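# Move the yellow sponge from desk to counter

## Task

Pick up the small yellow sponge lying on the desk and set it down on the counter in this room, without moving the stacked cartons. Only if those cartons cut off every route to the counter, set the sponge on the coffee table's top instead. The coffee table must be standing upright at the end, the robot must not tip over or be left leaning, and the sponge must stay where it is placed without the robot holding it.

## Robot and tools

Robot: a two-wheeled base with casters carries a lifting column with two six-joint arms (left and right), each ending in a parallel gripper, plus a tilting head. Shoulder height S = 0.90 m + column_m. Folded, the robot is 0.73 m long, 0.62 m wide, S + 0.43 m tall, and its front sits 0.40 m ahead of the column.

Frames: the base frame has its origin on the floor under the column, between the drive wheels; x forward, y left, z up. left_hand and right_hand are reported in it, at the point where the fingers meet (tips reach 8 mm further). A hand's z axis runs along the fingers, its y axis along the opening direction. Odometry is the base frame as it was at the start of the scene; it counts wheel turns only, so slip shows up as false travel. Heading is positive leftward, within -3.142 to 3.142.

execute_actions: the argument actions is a list holding one action or none (empty list = just report state and images). An action may contain:
- base: exactly one relative command, an offset from where the base last measured itself. translate_m is metres straight ahead (negative = backward), -3 to 3. rotate_rad is an on-the-spot turn in radians, positive = counter-clockwise seen from above, -3.2 to 3.2. No sideways motion.
- joints: a single flat object of absolute targets keyed by joint name, covering both arms, the column and the head: column_m (0 to 0.8 m), head_tilt_rad (-0.61 to 1.308, positive tilts down), left_joint1_rad..left_joint6_rad and right_joint1_rad..right_joint6_rad (ranges: joint1 -2.879 to 2.879, joint2 0 to 3.141, joint3 0 to 3.019, joint4 -1.692 to 1.57, joint5 -1.57 to 1.57, joint6 -2.094 to 2.094 rad), left_gripper_m and right_gripper_m (fingertip gap, 0 closed to 0.093 m).
- speeds: optional caps for this action only, translate_m 0.05 to 0.8 m/s, rotate_rad 0.1 to 1 rad/s (defaults are the maxima). A base move needing over 8.667 s is refused; no action runs past 15 s.
cameras picks which images return: cam_head_left, cam_head_right, cam_left_wrist, cam_right_wrist, nav_camera, or all; [] gives none. Unknown keys, names or out-of-range numbers cause the whole call to be refused with no motion. Omitted joints may keep pursuing earlier targets.

wait(seconds 0 to 10) lets time pass without new commands. zoom_image(camera, region [x0,y0,x1,y1] in pixels, top-left origin, at most 504x504) enlarges part of that camera's latest image. read_manual gives only licence text. finished_scene(scene) ends the scene irreversibly once the sponge rests in place by itself.

Arm geometry (typical): with joint1 at -1.57 (left) or 1.57 (right) and joints 5, 6 at 0, an arm works in a vertical plane pointing forward, 0.23 m beside the column. Let a = j2 - 0.35, b = 1.05 + j2 - j3, c = b - j4 (c = 1.57 means fingers pointing down). The hand is then about 0.12 + 0.39 sin a + 0.38 cos b + 0.25 cos c m ahead and S + 0.39 cos a - 0.38 sin b - 0.25 sin c m high. Example: j2, j3, j4 = 0.93, 0.78, 0.14 gives 0.60 m ahead, 0.25 m under S. Real hands land up to ~5 cm lower and nearer (more under load); trust reported hand positions. Reach is about 1 m from the shoulder. For floor-level grasps, extend the arm fingers-down 0.45 to 0.5 m ahead at column_m 0.3, then lower the column. Below 0.4 m height the housing blocks hands closer than 0.45 m. The sponge is light, so a fingers-down grip out to 0.6 m ahead is safe.

Gripper: fingers 7 cm long; to hold something command an opening smaller than it. Status "off_target" is then normal; a reading staying 0.002 m or more above the target means something is held. Small target changes (under ~0.03 rad, 0.08 for joints 2, 3) may not move a joint. To touch gently, step about 0.05 rad per call from your previous target.

Result lines: base_status and joint_status tell how each motion ended: done, off_target, contact_stop (base wheel stalled, or the column sensed a touch), time_out, or not_followed (safety check withheld arm targets; a "cause:" line follows). on_its_own reports things not commanded; "held at" is a held target, not a position. turned_by_wheels vs turned_by_imu differing by over ~4% and 0.05 rad means a collision or slip. base_tilt is in degrees. motor_effort lists only the wheel motors, percentage with the last action's peak in brackets. wheel_motors_off = 1 means overload cut the wheels. MOTOR HOT and OVER-TEMPERATURE FAULT lines warn of heating arms.

Cautions: never let the arms strike or press each other. After a base contact_stop, back off 0.05 m before turning. After a column contact_stop it refuses to descend until raised 0.2 m. A blocked arm keeps pushing and heats up; relieve it by resending its reported joint positions. For a withheld arm, move the joints from the offending action back by 0.05 rad or more. Avoid long hard pushes (wheels cut out), table edges between 0.30 m high and 0.26 m below S (they hit the column), knocking the cartons or coffee table, dropping the sponge, and leaving the robot tilted.

Each tool is called after ">>>" as a command line: name --argument value for each argument, lists and objects as JSON in quotes; but a table of rows of numbers goes row by row, as --pt "numbers of a row", without its own name.

## Session

>>> execute_actions --actions '[{"joints":{"head_tilt_rad":0.4}}]'

Scene clock: 0.83 s.
base_odometry: x=+0.000 y=+0.000 heading=+0.000 (m, m, rad; odometry frame)
turned_by_wheels: +0.000 (rad since the last result)
turned_by_imu: +0.000 (rad since the last result)
base_tilt: forward=+0.2 right=-0.4 (deg)
base_status: not commanded
joint_positions: column_m=+0.553 head_tilt_rad=+0.419 left_joint1_rad=-1.563 left_joint2_rad=+0.863 left_joint3_rad=+0.423 left_joint4_rad=-0.976 left_joint5_rad=+0.020 left_joint6_rad=+0.088 left_gripper_m=+0.095 right_joint1_rad=+1.567 right_joint2_rad=+0.909 right_joint3_rad=+0.429 right_joint4_rad=-0.997 right_joint5_rad=-0.015 right_joint6_rad=-0.008 right_gripper_m=+0.095
joint_status: all done
wheel_motors_off: 0
motor_effort: left_wheel=+4(4) right_wheel=+2(3) (%)
left_hand: x=+0.1545 y=+0.2228 z=+1.2545 quat_wxyz=(+0.431, -0.032, -0.901, +0.026) (m; base frame)
right_hand: x=+0.1457 y=-0.2238 z=+1.2564 quat_wxyz=(+0.459, -0.001, -0.889, -0.007) (m; base frame)
pictures: cam_head_left, cam_head_right, cam_left_wrist, cam_right_wrist, nav_camera
Images, in order (width x height): cam_head_left 672x504, cam_head_right 672x504, cam_left_wrist 616x616, cam_right_wrist 616x616, nav_camera 672x504.

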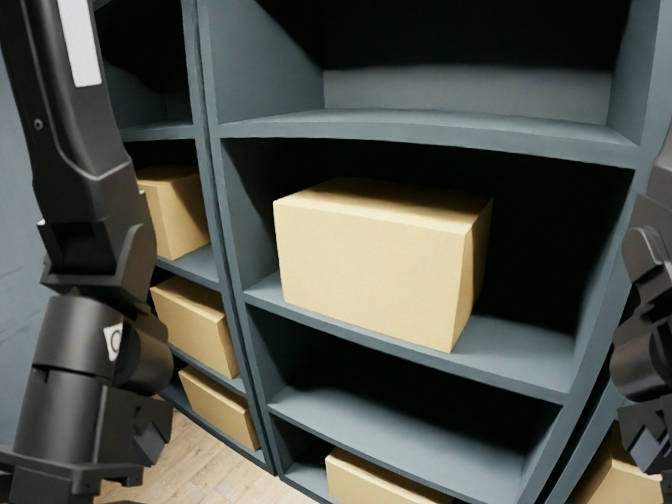

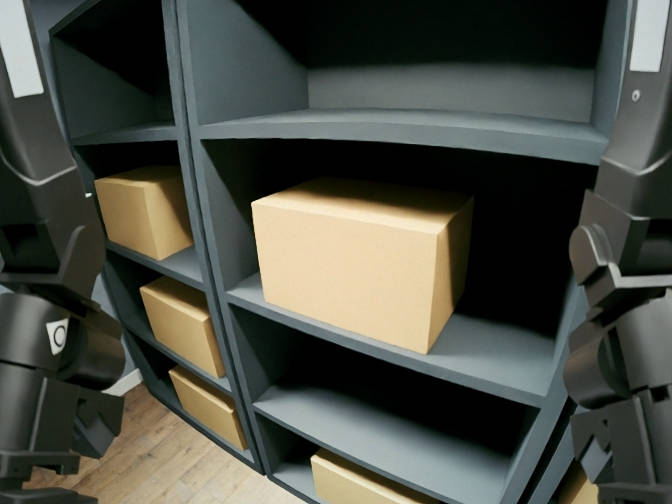

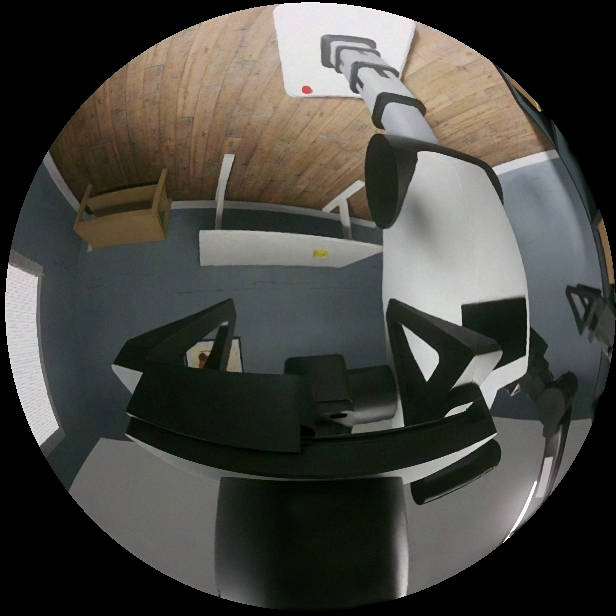

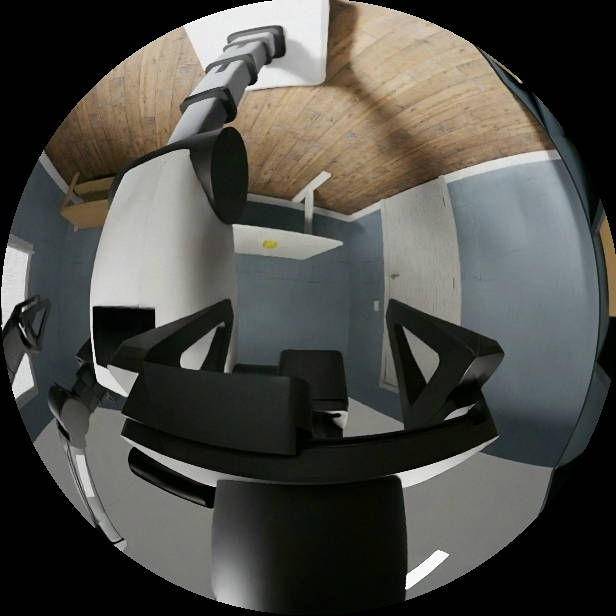

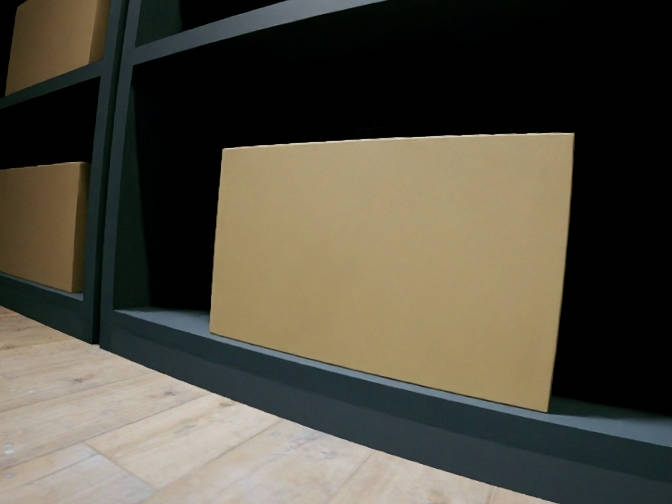

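>>> execute_actions --actions '[{"base":{"translate_m":-0.3}}]' --cameras '[]'

>>> execute_actions --actions '[{"base":{"rotate_rad":1.0}}]' --cameras '["cam_head_left","cam_right_wrist"]'

>>> execute_actions --actions '[{"base":{"rotate_rad":2.14},"joints":{"head_tilt_rad":0.6,"right_joint2_rad":1.1,"right_joint3_rad":1.1,"right_joint4_rad":-0.5}}]' --cameras '["cam_head_left","cam_head_right","cam_right_wrist"]'

Scene clock: 9.97 s.
base_odometry: x=-0.300 y=+0.000 heading=+0.000 (m, m, rad; odometry frame)
turned_by_wheels: +0.000 (rad since the last result)
turned_by_imu: +0.000 (rad since the last result)
base_tilt: forward=+0.2 right=-0.3 (deg)
base_status: done
joint_positions: column_m=+0.553 head_tilt_rad=+0.418 left_joint1_rad=-1.563 left_joint2_rad=+0.863 left_joint3_rad=+0.420 left_joint4_rad=-0.976 left_joint5_rad=+0.020 left_joint6_rad=+0.088 left_gripper_m=+0.095 right_joint1_rad=+1.567 right_joint2_rad=+0.909 right_joint3_rad=+0.427 right_joint4_rad=-0.997 right_joint5_rad=-0.015 right_joint6_rad=-0.008 right_gripper_m=+0.095
joint_status: not commanded
wheel_motors_off: 0
motor_effort: left_wheel=+0(61) right_wheel=+0(47) (%)
left_hand: x=+0.1528 y=+0.2228 z=+1.2550 quat_wxyz=(+0.432, -0.032, -0.901, +0.026) (m; base frame)
right_hand: x=+0.1443 y=-0.2238 z=+1.2569 quat_wxyz=(+0.460, -0.001, -0.888, -0.007) (m; base frame)
pictures: none
No camera images: the call's "cameras" was empty. Leave "cameras" out to get every camera's image.

Scene clock: 12.70 s.
base_odometry: x=-0.300 y=+0.000 heading=+0.997 (m, m, rad; odometry frame)
turned_by_wheels: +0.997 (rad since the last result)
turned_by_imu: +0.999 (rad since the last result)
base_tilt: forward=+0.1 right=-0.3 (deg)
base_status: done
joint_positions: column_m=+0.553 head_tilt_rad=+0.418 left_joint1_rad=-1.563 left_joint2_rad=+0.863 left_joint3_rad=+0.422 left_joint4_rad=-0.976 left_joint5_rad=+0.020 left_joint6_rad=+0.088 left_gripper_m=+0.095 right_joint1_rad=+1.567 right_joint2_rad=+0.909 right_joint3_rad=+0.428 right_joint4_rad=-0.997 right_joint5_rad=-0.015 right_joint6_rad=-0.008 right_gripper_m=+0.095
joint_status: not commanded
wheel_motors_off: 0
motor_effort: left_wheel=-10(58) right_wheel=+8(65) (%)
left_hand: x=+0.1543 y=+0.2228 z=+1.2546 quat_wxyz=(+0.431, -0.032, -0.901, +0.026) (m; base frame)
right_hand: x=+0.1451 y=-0.2238 z=+1.2566 quat_wxyz=(+0.459, -0.001, -0.888, -0.007) (m; base frame)
pictures: cam_head_left, cam_right_wrist
Images, in order (width x height): cam_head_left 672x504, cam_right_wrist 616x616.

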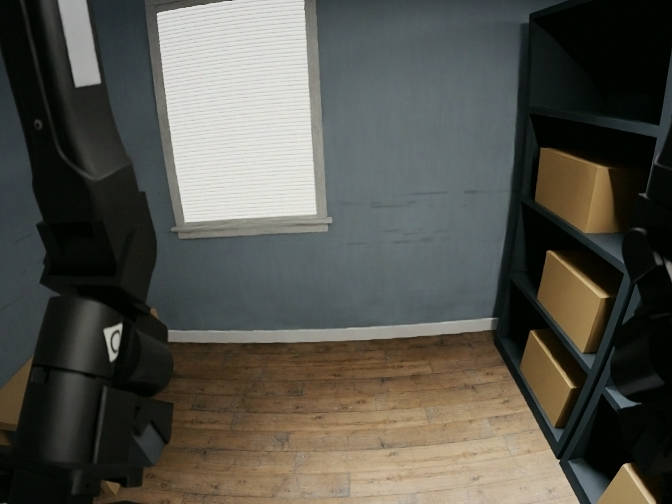

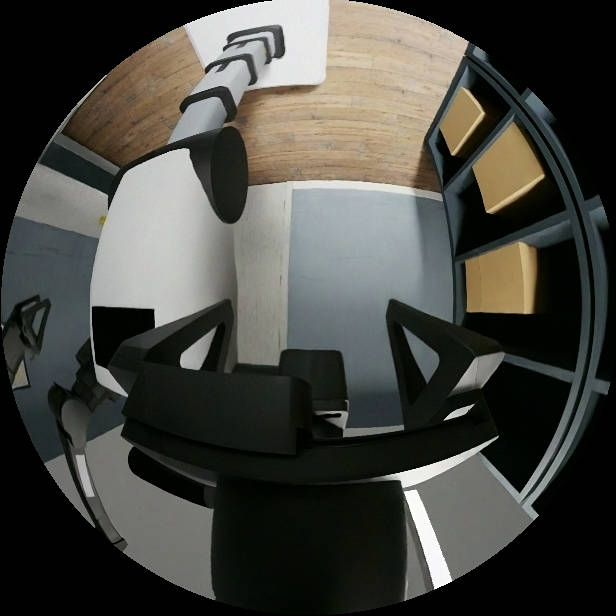

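Scene clock: 16.63 s.
base_odometry: x=-0.300 y=+0.000 heading=+3.135 (m, m, rad; odometry frame)
turned_by_wheels: +2.137 (rad since the last result)
turned_by_imu: +2.148 (rad since the last result)
base_tilt: forward=+0.1 right=-0.3 (deg)
base_status: done
joint_positions: column_m=+0.553 head_tilt_rad=+0.603 left_joint1_rad=-1.563 left_joint2_rad=+0.863 left_joint3_rad=+0.422 left_joint4_rad=-0.976 left_joint5_rad=+0.020 left_joint6_rad=+0.088 left_gripper_m=+0.095 right_joint1_rad=+1.564 right_joint2_rad=+1.101 right_joint3_rad=+1.100 right_joint4_rad=-0.495 right_joint5_rad=-0.015 right_joint6_rad=-0.008 right_gripper_m=+0.095
joint_status: all done
wheel_motors_off: 0
motor_effort: left_wheel=-10(35) right_wheel=+9(30) (%)
left_hand: x=+0.1543 y=+0.2228 z=+1.2546 quat_wxyz=(+0.431, -0.032, -0.901, +0.026) (m; base frame)
right_hand: x=+0.5850 y=-0.2262 z=+1.1584 quat_wxyz=(-0.014, +0.003, -1.000, -0.004) (m; base frame)
pictures: cam_head_left, cam_head_right, cam_right_wrist
Images, in order (width x height): cam_head_left 672x504, cam_head_right 672x504, cam_right_wrist 616x616.

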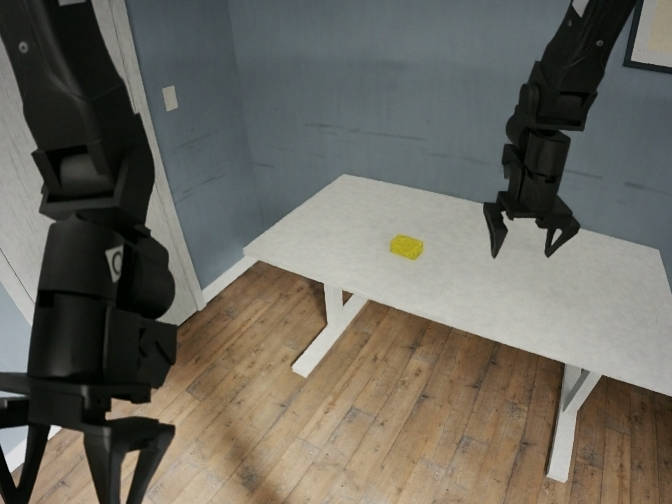

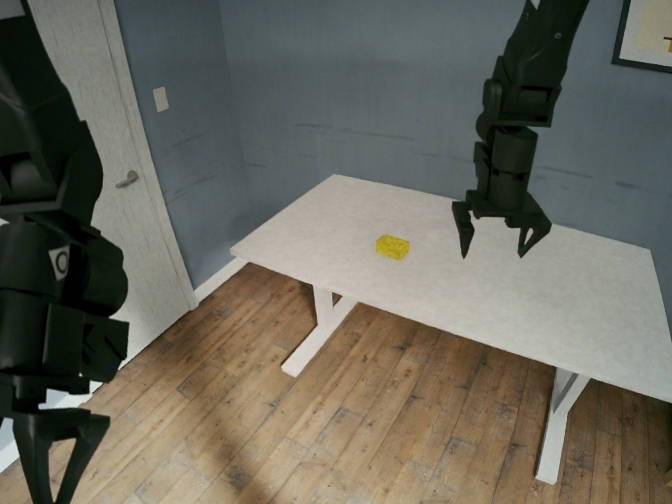

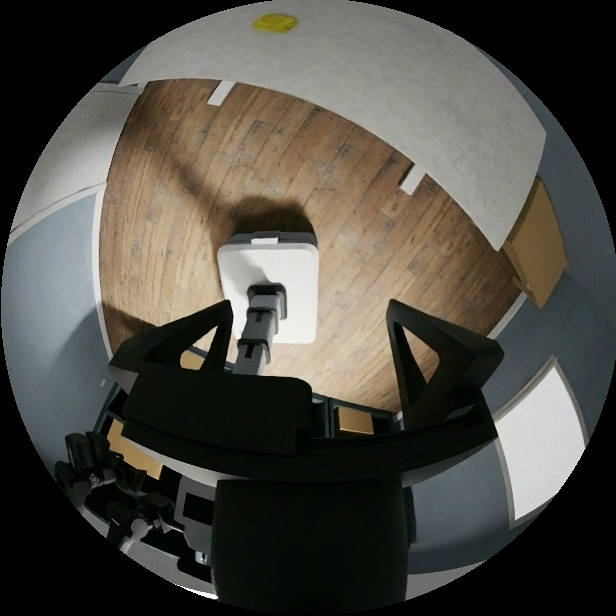

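>>> execute_actions --actions '[{"base":{"rotate_rad":0.08}}]' --cameras '[]'

>>> execute_actions --actions '[{"base":{"translate_m":0.5},"joints":{"column_m":0.3,"right_joint6_rad":-1.0}}]'

Scene clock: 26.23 s.
base_odometry: x=-0.300 y=+0.000 heading=-3.071 (m, m, rad; odometry frame)
turned_by_wheels: +0.077 (rad since the last result)
turned_by_imu: +0.077 (rad since the last result)
base_tilt: forward=+0.3 right=-0.3 (deg)
base_status: done
joint_positions: column_m=+0.553 head_tilt_rad=+0.603 left_joint1_rad=-1.563 left_joint2_rad=+0.863 left_joint3_rad=+0.422 left_joint4_rad=-0.976 left_joint5_rad=+0.020 left_joint6_rad=+0.088 left_gripper_m=+0.095 right_joint1_rad=+1.565 right_joint2_rad=+1.101 right_joint3_rad=+1.100 right_joint4_rad=-0.495 right_joint5_rad=-0.015 right_joint6_rad=-0.008 right_gripper_m=+0.095
joint_status: not commanded
wheel_motors_off: 0
motor_effort: left_wheel=-10(34) right_wheel=+9(29) (%)
left_hand: x=+0.1541 y=+0.2228 z=+1.2547 quat_wxyz=(+0.431, -0.032, -0.901, +0.026) (m; base frame)
right_hand: x=+0.5850 y=-0.2260 z=+1.1584 quat_wxyz=(-0.014, +0.003, -1.000, -0.005) (m; base frame)
pictures: none
No camera images: the call's "cameras" was empty. Leave "cameras" out to get every camera's image.

Scene clock: 30.07 s.
base_odometry: x=-0.799 y=-0.035 heading=-3.071 (m, m, rad; odometry frame)
turned_by_wheels: +0.001 (rad since the last result)
turned_by_imu: +0.000 (rad since the last result)
base_tilt: forward=+0.2 right=-0.3 (deg)
base_status: done
joint_positions: column_m=+0.300 head_tilt_rad=+0.604 left_joint1_rad=-1.563 left_joint2_rad=+0.863 left_joint3_rad=+0.425 left_joint4_rad=-0.976 left_joint5_rad=+0.020 left_joint6_rad=+0.088 left_gripper_m=+0.095 right_joint1_rad=+1.565 right_joint2_rad=+1.101 right_joint3_rad=+1.099 right_joint4_rad=-0.495 right_joint5_rad=-0.015 right_joint6_rad=-0.992 right_gripper_m=+0.095
joint_status: all done
wheel_motors_off: 0
motor_effort: left_wheel=+1(63) right_wheel=+0(62) (%)
left_hand: x=+0.1555 y=+0.2228 z=+1.0017 quat_wxyz=(+0.430, -0.032, -0.902, +0.026) (m; base frame)
right_hand: x=+0.5843 y=-0.2260 z=+0.9056 quat_wxyz=(-0.014, +0.475, -0.880, +0.002) (m; base frame)
pictures: cam_head_left, cam_head_right, cam_left_wrist, cam_right_wrist, nav_camera
Images, in order (width x height): cam_head_left 672x504, cam_head_right 672x504, cam_left_wrist 616x616, cam_right_wrist 616x616, nav_camera 672x504.

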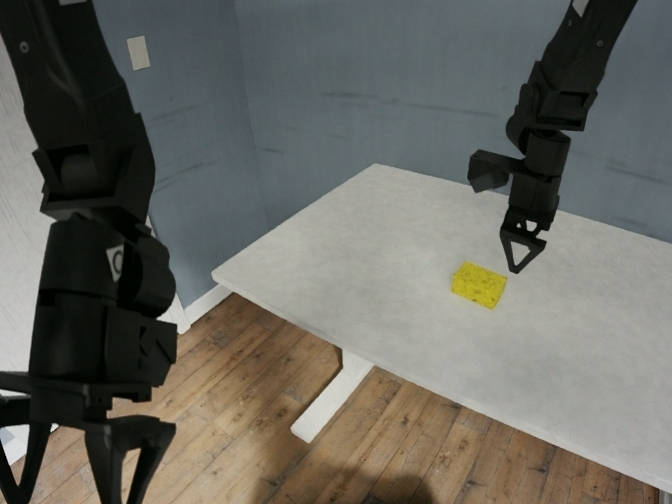

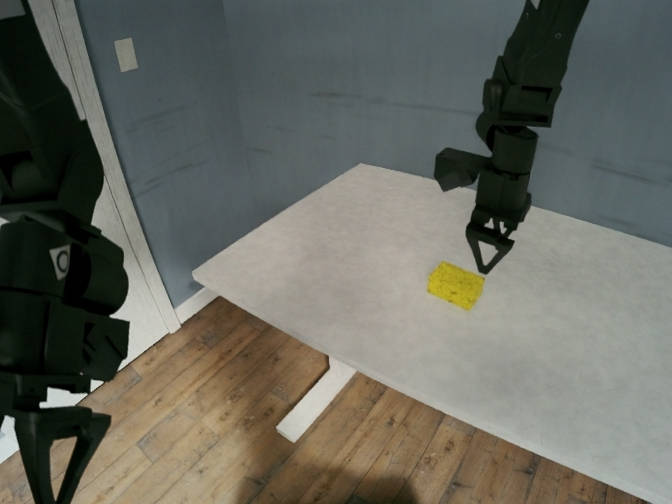

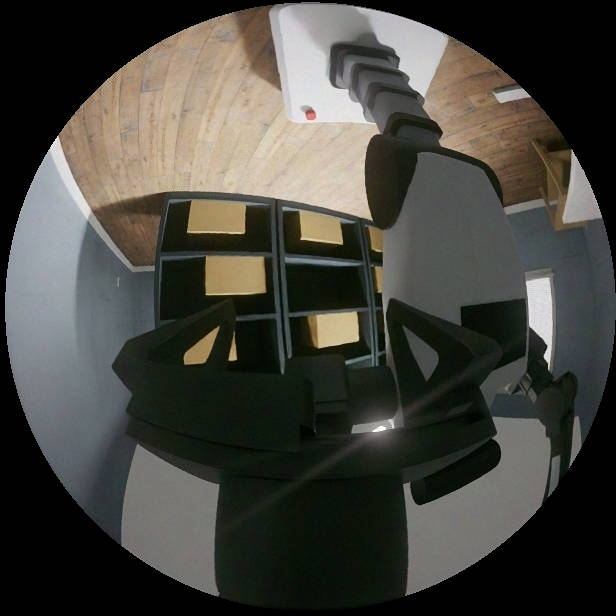

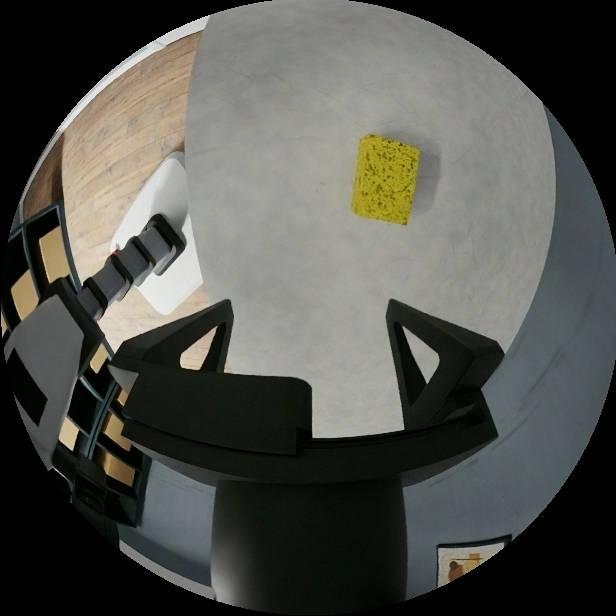

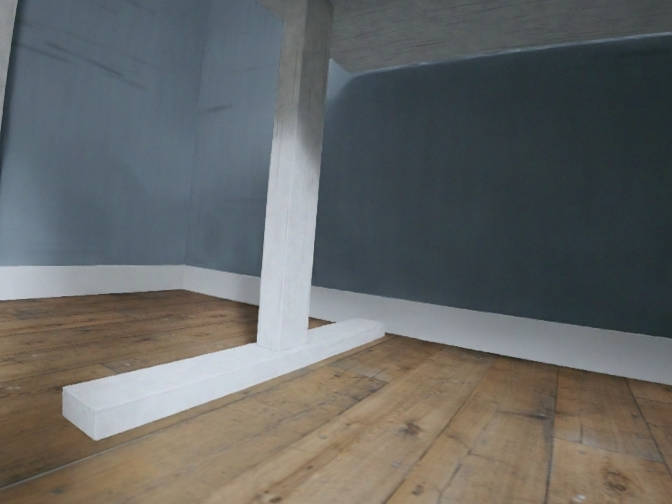

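>>> execute_actions --actions '[{"base":{"translate_m":0.1},"joints":{"column_m":0.22,"right_joint6_rad":-0.9}}]' --cameras '["cam_head_left","cam_right_wrist"]'

Scene clock: 35.60 s.
base_odometry: x=-0.899 y=-0.042 heading=-3.071 (m, m, rad; odometry frame)
turned_by_wheels: +0.000 (rad since the last result)
turned_by_imu: -0.001 (rad since the last result)
base_tilt: forward=+0.2 right=-0.3 (deg)
base_status: done
joint_positions: column_m=+0.220 head_tilt_rad=+0.604 left_joint1_rad=-1.563 left_joint2_rad=+0.863 left_joint3_rad=+0.424 left_joint4_rad=-0.976 left_joint5_rad=+0.020 left_joint6_rad=+0.088 left_gripper_m=+0.095 right_joint1_rad=+1.565 right_joint2_rad=+1.101 right_joint3_rad=+1.097 right_joint4_rad=-0.495 right_joint5_rad=-0.015 right_joint6_rad=-0.907 right_gripper_m=+0.095
joint_status: all done
wheel_motors_off: 0
motor_effort: left_wheel=+0(32) right_wheel=+0(27) (%)
left_hand: x=+0.1549 y=+0.2228 z=+0.9219 quat_wxyz=(+0.431, -0.032, -0.902, +0.026) (m; base frame)
right_hand: x=+0.5834 y=-0.2260 z=+0.8253 quat_wxyz=(-0.013, +0.437, -0.899, +0.001) (m; base frame)
pictures: cam_head_left, cam_right_wrist
Images, in order (width x height): cam_head_left 672x504, cam_right_wrist 616x616.

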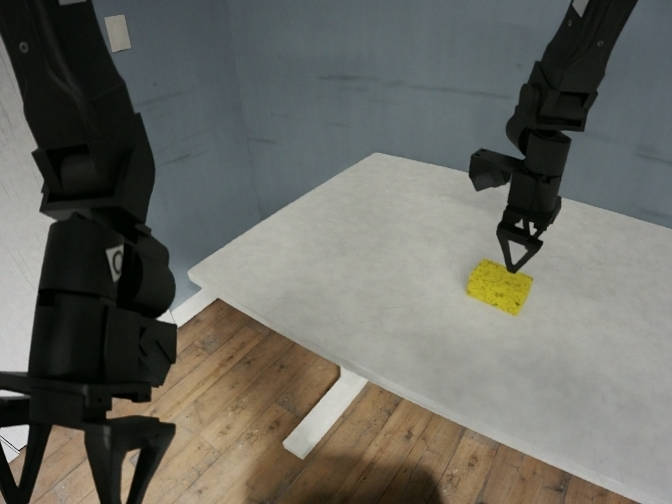

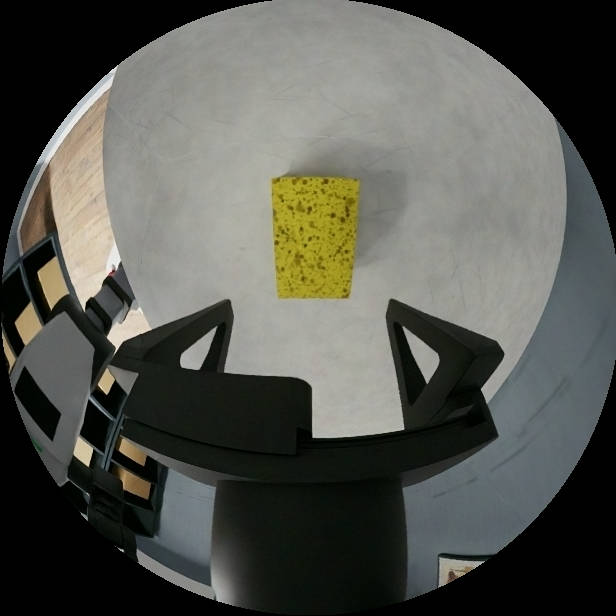

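>>> execute_actions --actions '[{"joints":{"column_m":0.15}}]' --cameras '["cam_head_left","cam_right_wrist"]'

>>> execute_actions --actions '[{"joints":{"right_gripper_m":0.04}}]' --cameras '[]'

>>> execute_actions --actions '[{"joints":{"column_m":0.25}}]' --cameras '["cam_head_left","cam_right_wrist"]'

Scene clock: 45.10 s.
base_odometry: x=-0.899 y=-0.042 heading=-3.071 (m, m, rad; odometry frame)
turned_by_wheels: +0.000 (rad since the last result)
turned_by_imu: +0.000 (rad since the last result)
base_tilt: forward=+0.2 right=-0.3 (deg)
base_status: not commanded
joint_positions: column_m=+0.150 head_tilt_rad=+0.604 left_joint1_rad=-1.563 left_joint2_rad=+0.863 left_joint3_rad=+0.424 left_joint4_rad=-0.976 left_joint5_rad=+0.020 left_joint6_rad=+0.088 left_gripper_m=+0.095 right_joint1_rad=+1.565 right_joint2_rad=+1.101 right_joint3_rad=+1.097 right_joint4_rad=-0.495 right_joint5_rad=-0.015 right_joint6_rad=-0.907 right_gripper_m=+0.095
joint_status: all done
wheel_motors_off: 0
motor_effort: left_wheel=+0(0) right_wheel=+0(0) (%)
left_hand: x=+0.1549 y=+0.2228 z=+0.8519 quat_wxyz=(+0.431, -0.032, -0.902, +0.026) (m; base frame)
right_hand: x=+0.5834 y=-0.2260 z=+0.7553 quat_wxyz=(-0.013, +0.437, -0.899, +0.001) (m; base frame)
pictures: cam_head_left, cam_right_wrist
Images, in order (width x height): cam_head_left 672x504, cam_right_wrist 616x616.

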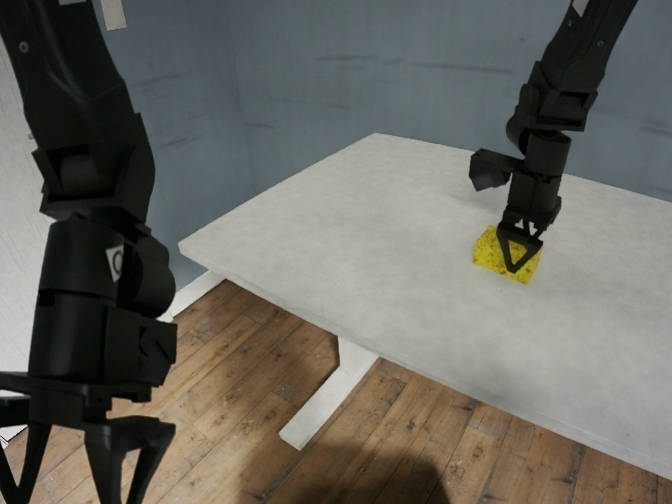

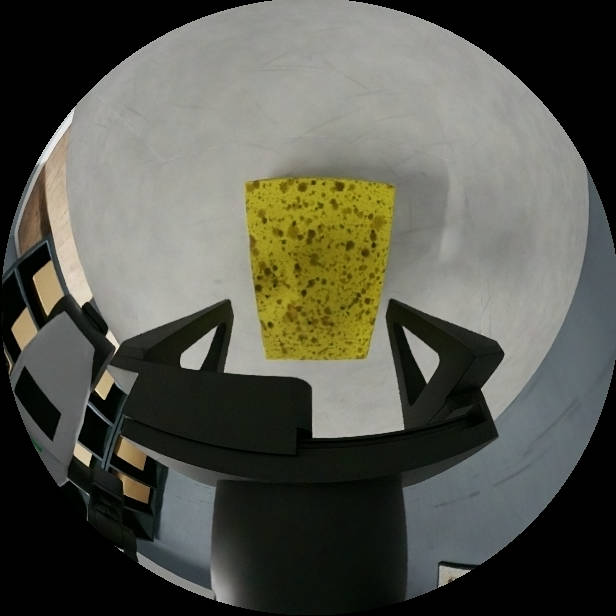

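Scene clock: 45.70 s.
base_odometry: x=-0.899 y=-0.042 heading=-3.071 (m, m, rad; odometry frame)
turned_by_wheels: +0.000 (rad since the last result)
turned_by_imu: +0.000 (rad since the last result)
base_tilt: forward=+0.2 right=-0.4 (deg)
base_status: not commanded
joint_positions: column_m=+0.150 head_tilt_rad=+0.604 left_joint1_rad=-1.563 left_joint2_rad=+0.863 left_joint3_rad=+0.424 left_joint4_rad=-0.976 left_joint5_rad=+0.020 left_joint6_rad=+0.088 left_gripper_m=+0.095 right_joint1_rad=+1.565 right_joint2_rad=+1.101 right_joint3_rad=+1.097 right_joint4_rad=-0.495 right_joint5_rad=-0.015 right_joint6_rad=-0.907 right_gripper_m=+0.054
joint_status: right_gripper_m off_target (ended at +0.054, target +0.040)
wheel_motors_off: 0
motor_effort: left_wheel=+0(0) right_wheel=+0(0) (%)
left_hand: x=+0.1549 y=+0.2228 z=+0.8519 quat_wxyz=(+0.431, -0.032, -0.902, +0.026) (m; base frame)
right_hand: x=+0.5834 y=-0.2260 z=+0.7553 quat_wxyz=(-0.013, +0.437, -0.899, +0.001) (m; base frame)
pictures: none
No camera images: the call's "cameras" was empty. Leave "cameras" out to get every camera's image.

Scene clock: 47.60 s.
base_odometry: x=-0.899 y=-0.042 heading=-3.071 (m, m, rad; odometry frame)
turned_by_wheels: +0.000 (rad since the last result)
turned_by_imu: +0.000 (rad since the last result)
base_tilt: forward=+0.2 right=-0.4 (deg)
base_status: not commanded
joint_positions: column_m=+0.250 head_tilt_rad=+0.604 left_joint1_rad=-1.563 left_joint2_rad=+0.863 left_joint3_rad=+0.424 left_joint4_rad=-0.976 left_joint5_rad=+0.020 left_joint6_rad=+0.088 left_gripper_m=+0.095 right_joint1_rad=+1.565 right_joint2_rad=+1.101 right_joint3_rad=+1.097 right_joint4_rad=-0.495 right_joint5_rad=-0.015 right_joint6_rad=-0.907 right_gripper_m=+0.054
joint_status: all done
wheel_motors_off: 0
motor_effort: left_wheel=+0(0) right_wheel=-1(1) (%)
left_hand: x=+0.1549 y=+0.2228 z=+0.9517 quat_wxyz=(+0.431, -0.032, -0.902, +0.026) (m; base frame)
right_hand: x=+0.5834 y=-0.2260 z=+0.8551 quat_wxyz=(-0.013, +0.437, -0.899, +0.001) (m; base frame)
pictures: cam_head_left, cam_right_wrist
Images, in order (width x height): cam_head_left 672x504, cam_right_wrist 616x616.

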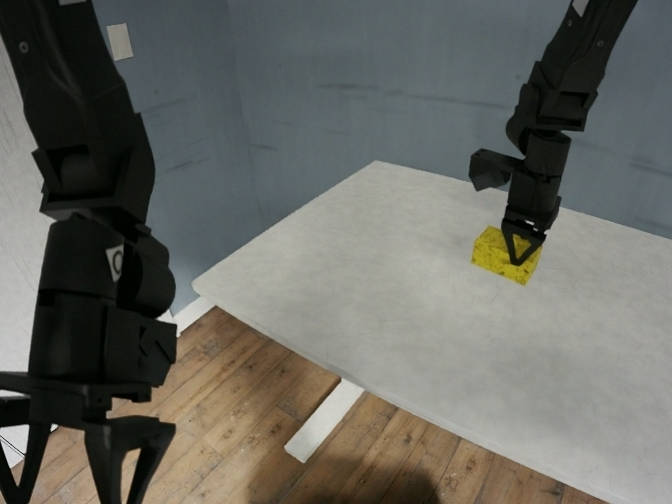

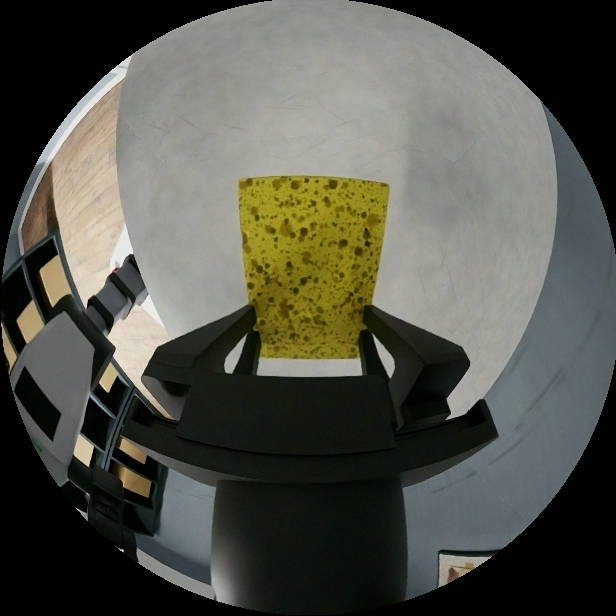

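>>> execute_actions --actions '[{"base":{"translate_m":-0.1},"joints":{"right_joint2_rad":0.8,"right_joint3_rad":0.55,"right_joint4_rad":-0.3}}]' --cameras '[]'

>>> execute_actions --actions '[{"base":{"rotate_rad":2.1},"joints":{"column_m":0.45}}]' --cameras '["cam_head_left","nav_camera"]'

Scene clock: 57.20 s.
base_odometry: x=-0.799 y=-0.035 heading=-3.071 (m, m, rad; odometry frame)
turned_by_wheels: +0.000 (rad since the last result)
turned_by_imu: -0.001 (rad since the last result)
base_tilt: forward=+0.1 right=-0.4 (deg)
base_status: done
joint_positions: column_m=+0.250 head_tilt_rad=+0.604 left_joint1_rad=-1.563 left_joint2_rad=+0.863 left_joint3_rad=+0.421 left_joint4_rad=-0.976 left_joint5_rad=+0.020 left_joint6_rad=+0.088 left_gripper_m=+0.095 right_joint1_rad=+1.565 right_joint2_rad=+0.794 right_joint3_rad=+0.533 right_joint4_rad=-0.302 right_joint5_rad=-0.015 right_joint6_rad=-0.907 right_gripper_m=+0.054
joint_status: all done
wheel_motors_off: 0
motor_effort: left_wheel=+0(31) right_wheel=+1(28) (%)
left_hand: x=+0.1535 y=+0.2228 z=+0.9522 quat_wxyz=(+0.432, -0.032, -0.901, +0.026) (m; base frame)
right_hand: x=+0.3800 y=-0.2252 z=+0.8844 quat_wxyz=(+0.016, +0.437, -0.899, -0.013) (m; base frame)
pictures: none
No camera images: the call's "cameras" was empty. Leave "cameras" out to get every camera's image.

Scene clock: 61.13 s.
base_odometry: x=-0.799 y=-0.035 heading=-0.974 (m, m, rad; odometry frame)
turned_by_wheels: +2.097 (rad since the last result)
turned_by_imu: +2.104 (rad since the last result)
base_tilt: forward=+0.2 right=-0.3 (deg)
base_status: done
joint_positions: column_m=+0.450 head_tilt_rad=+0.604 left_joint1_rad=-1.563 left_joint2_rad=+0.863 left_joint3_rad=+0.422 left_joint4_rad=-0.976 left_joint5_rad=+0.020 left_joint6_rad=+0.088 left_gripper_m=+0.095 right_joint1_rad=+1.565 right_joint2_rad=+0.794 right_joint3_rad=+0.539 right_joint4_rad=-0.302 right_joint5_rad=-0.015 right_joint6_rad=-0.907 right_gripper_m=+0.054
joint_status: all done
wheel_motors_off: 0
motor_effort: left_wheel=-10(73) right_wheel=+9(55) (%)
left_hand: x=+0.1541 y=+0.2228 z=+1.1520 quat_wxyz=(+0.431, -0.032, -0.901, +0.026) (m; base frame)
right_hand: x=+0.3838 y=-0.2252 z=+1.0849 quat_wxyz=(+0.013, +0.437, -0.899, -0.012) (m; base frame)
pictures: cam_head_left, nav_camera
Images, in order (width x height): cam_head_left 672x504, nav_camera 672x504.

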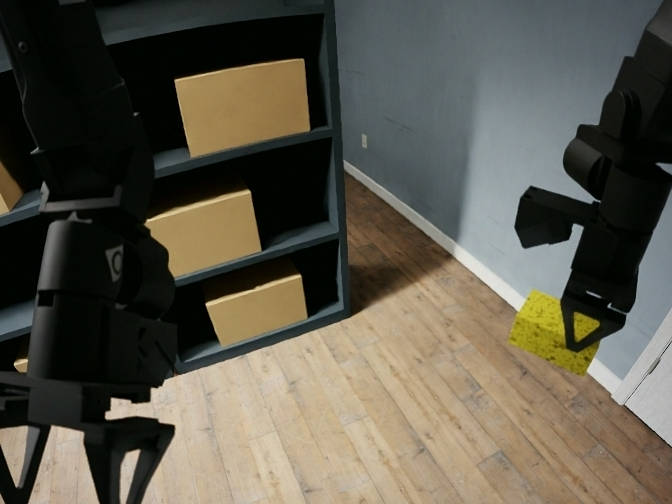

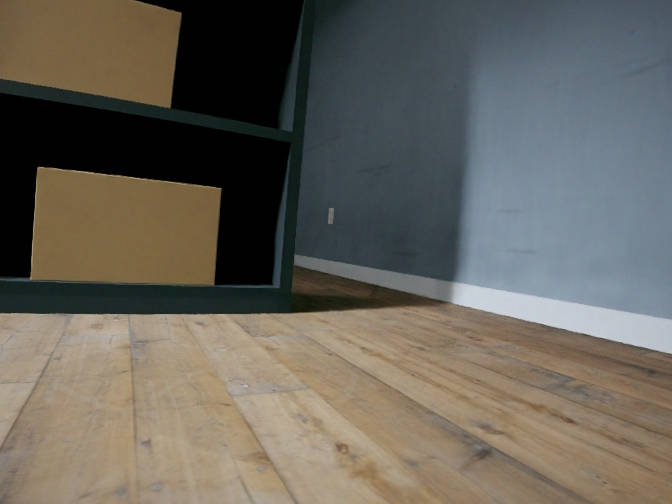

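>>> execute_actions --actions '[{"base":{"rotate_rad":-0.5}}]' --cameras '[]'

>>> execute_actions --actions '[{"base":{"translate_m":1.05}}]' --cameras '["nav_camera"]'

>>> execute_actions --actions '[{"base":{"rotate_rad":0.9},"joints":{"head_tilt_rad":0.9}}]' --cameras '["cam_head_left","nav_camera","cam_left_wrist"]'

Scene clock: 75.83 s.
base_odometry: x=-0.799 y=-0.035 heading=-1.472 (m, m, rad; odometry frame)
turned_by_wheels: -0.498 (rad since the last result)
turned_by_imu: -0.502 (rad since the last result)
base_tilt: forward=+0.2 right=-0.4 (deg)
base_status: done
joint_positions: column_m=+0.450 head_tilt_rad=+0.604 left_joint1_rad=-1.563 left_joint2_rad=+0.863 left_joint3_rad=+0.422 left_joint4_rad=-0.976 left_joint5_rad=+0.020 left_joint6_rad=+0.088 left_gripper_m=+0.095 right_joint1_rad=+1.565 right_joint2_rad=+0.794 right_joint3_rad=+0.539 right_joint4_rad=-0.302 right_joint5_rad=-0.015 right_joint6_rad=-0.907 right_gripper_m=+0.054
joint_status: not commanded
wheel_motors_off: 0
motor_effort: left_wheel=+10(32) right_wheel=-9(25) (%)
left_hand: x=+0.1541 y=+0.2228 z=+1.1520 quat_wxyz=(+0.431, -0.032, -0.901, +0.026) (m; base frame)
right_hand: x=+0.3838 y=-0.2252 z=+1.0849 quat_wxyz=(+0.013, +0.437, -0.899, -0.012) (m; base frame)
pictures: none
No camera images: the call's "cameras" was empty. Leave "cameras" out to get every camera's image.

Scene clock: 79.40 s.
base_odometry: x=-0.694 y=-1.080 heading=-1.470 (m, m, rad; odometry frame)
turned_by_wheels: +0.002 (rad since the last result)
turned_by_imu: +0.001 (rad since the last result)
base_tilt: forward=+0.1 right=-0.3 (deg)
base_status: done
joint_positions: column_m=+0.450 head_tilt_rad=+0.604 left_joint1_rad=-1.563 left_joint2_rad=+0.863 left_joint3_rad=+0.423 left_joint4_rad=-0.976 left_joint5_rad=+0.020 left_joint6_rad=+0.088 left_gripper_m=+0.095 right_joint1_rad=+1.565 right_joint2_rad=+0.794 right_joint3_rad=+0.544 right_joint4_rad=-0.302 right_joint5_rad=-0.015 right_joint6_rad=-0.907 right_gripper_m=+0.054
joint_status: not commanded
wheel_motors_off: 0
motor_effort: left_wheel=+2(85) right_wheel=-1(54) (%)
left_hand: x=+0.1547 y=+0.2228 z=+1.1518 quat_wxyz=(+0.431, -0.032, -0.902, +0.026) (m; base frame)
right_hand: x=+0.3863 y=-0.2252 z=+1.0853 quat_wxyz=(+0.011, +0.437, -0.900, -0.011) (m; base frame)
pictures: nav_camera
Images, in order (width x height): nav_camera 672x504.

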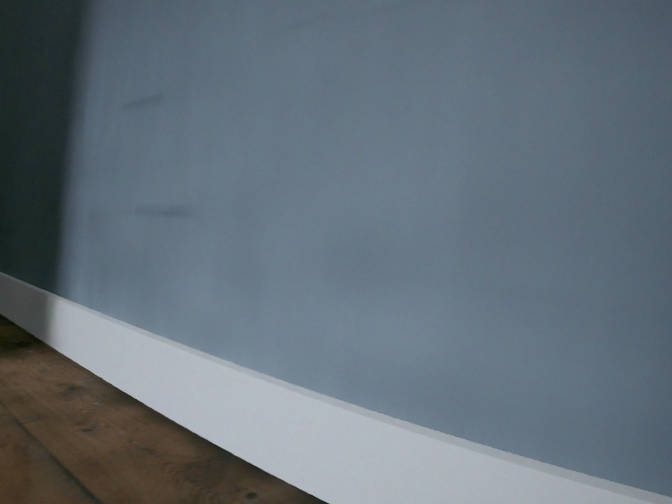

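Scene clock: 82.03 s.
base_odometry: x=-0.694 y=-1.080 heading=-0.572 (m, m, rad; odometry frame)
turned_by_wheels: +0.897 (rad since the last result)
turned_by_imu: +0.900 (rad since the last result)
base_tilt: forward=+0.2 right=-0.3 (deg)
base_status: done
joint_positions: column_m=+0.450 head_tilt_rad=+0.901 left_joint1_rad=-1.563 left_joint2_rad=+0.863 left_joint3_rad=+0.423 left_joint4_rad=-0.976 left_joint5_rad=+0.020 left_joint6_rad=+0.088 left_gripper_m=+0.095 right_joint1_rad=+1.565 right_joint2_rad=+0.794 right_joint3_rad=+0.544 right_joint4_rad=-0.302 right_joint5_rad=-0.015 right_joint6_rad=-0.907 right_gripper_m=+0.054
joint_status: all done
wheel_motors_off: 0
motor_effort: left_wheel=-10(74) right_wheel=+9(40) (%)
left_hand: x=+0.1547 y=+0.2228 z=+1.1518 quat_wxyz=(+0.431, -0.032, -0.902, +0.026) (m; base frame)
right_hand: x=+0.3863 y=-0.2252 z=+1.0853 quat_wxyz=(+0.011, +0.437, -0.900, -0.011) (m; base frame)
pictures: cam_head_left, cam_left_wrist, nav_camera
Images, in order (width x height): cam_head_left 672x504, cam_left_wrist 616x616, nav_camera 672x504.

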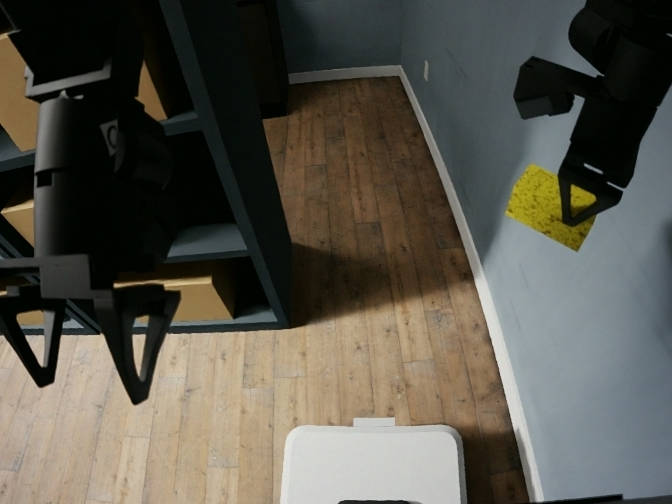

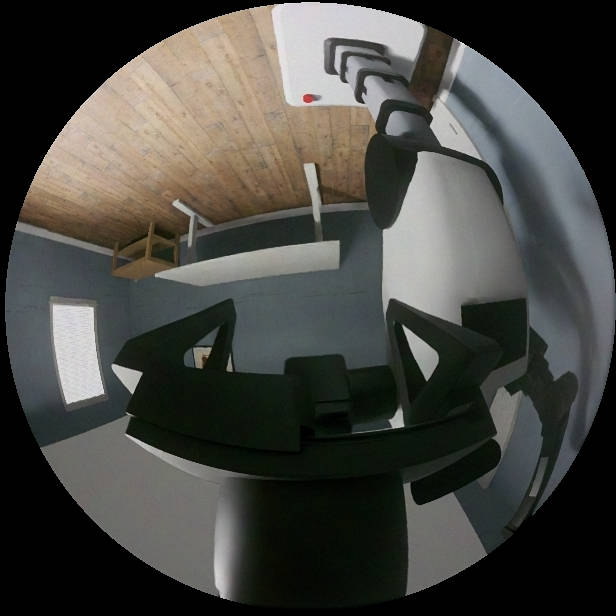

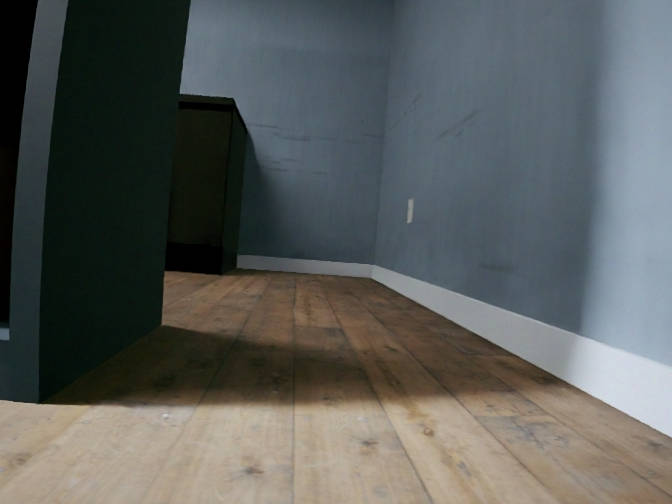

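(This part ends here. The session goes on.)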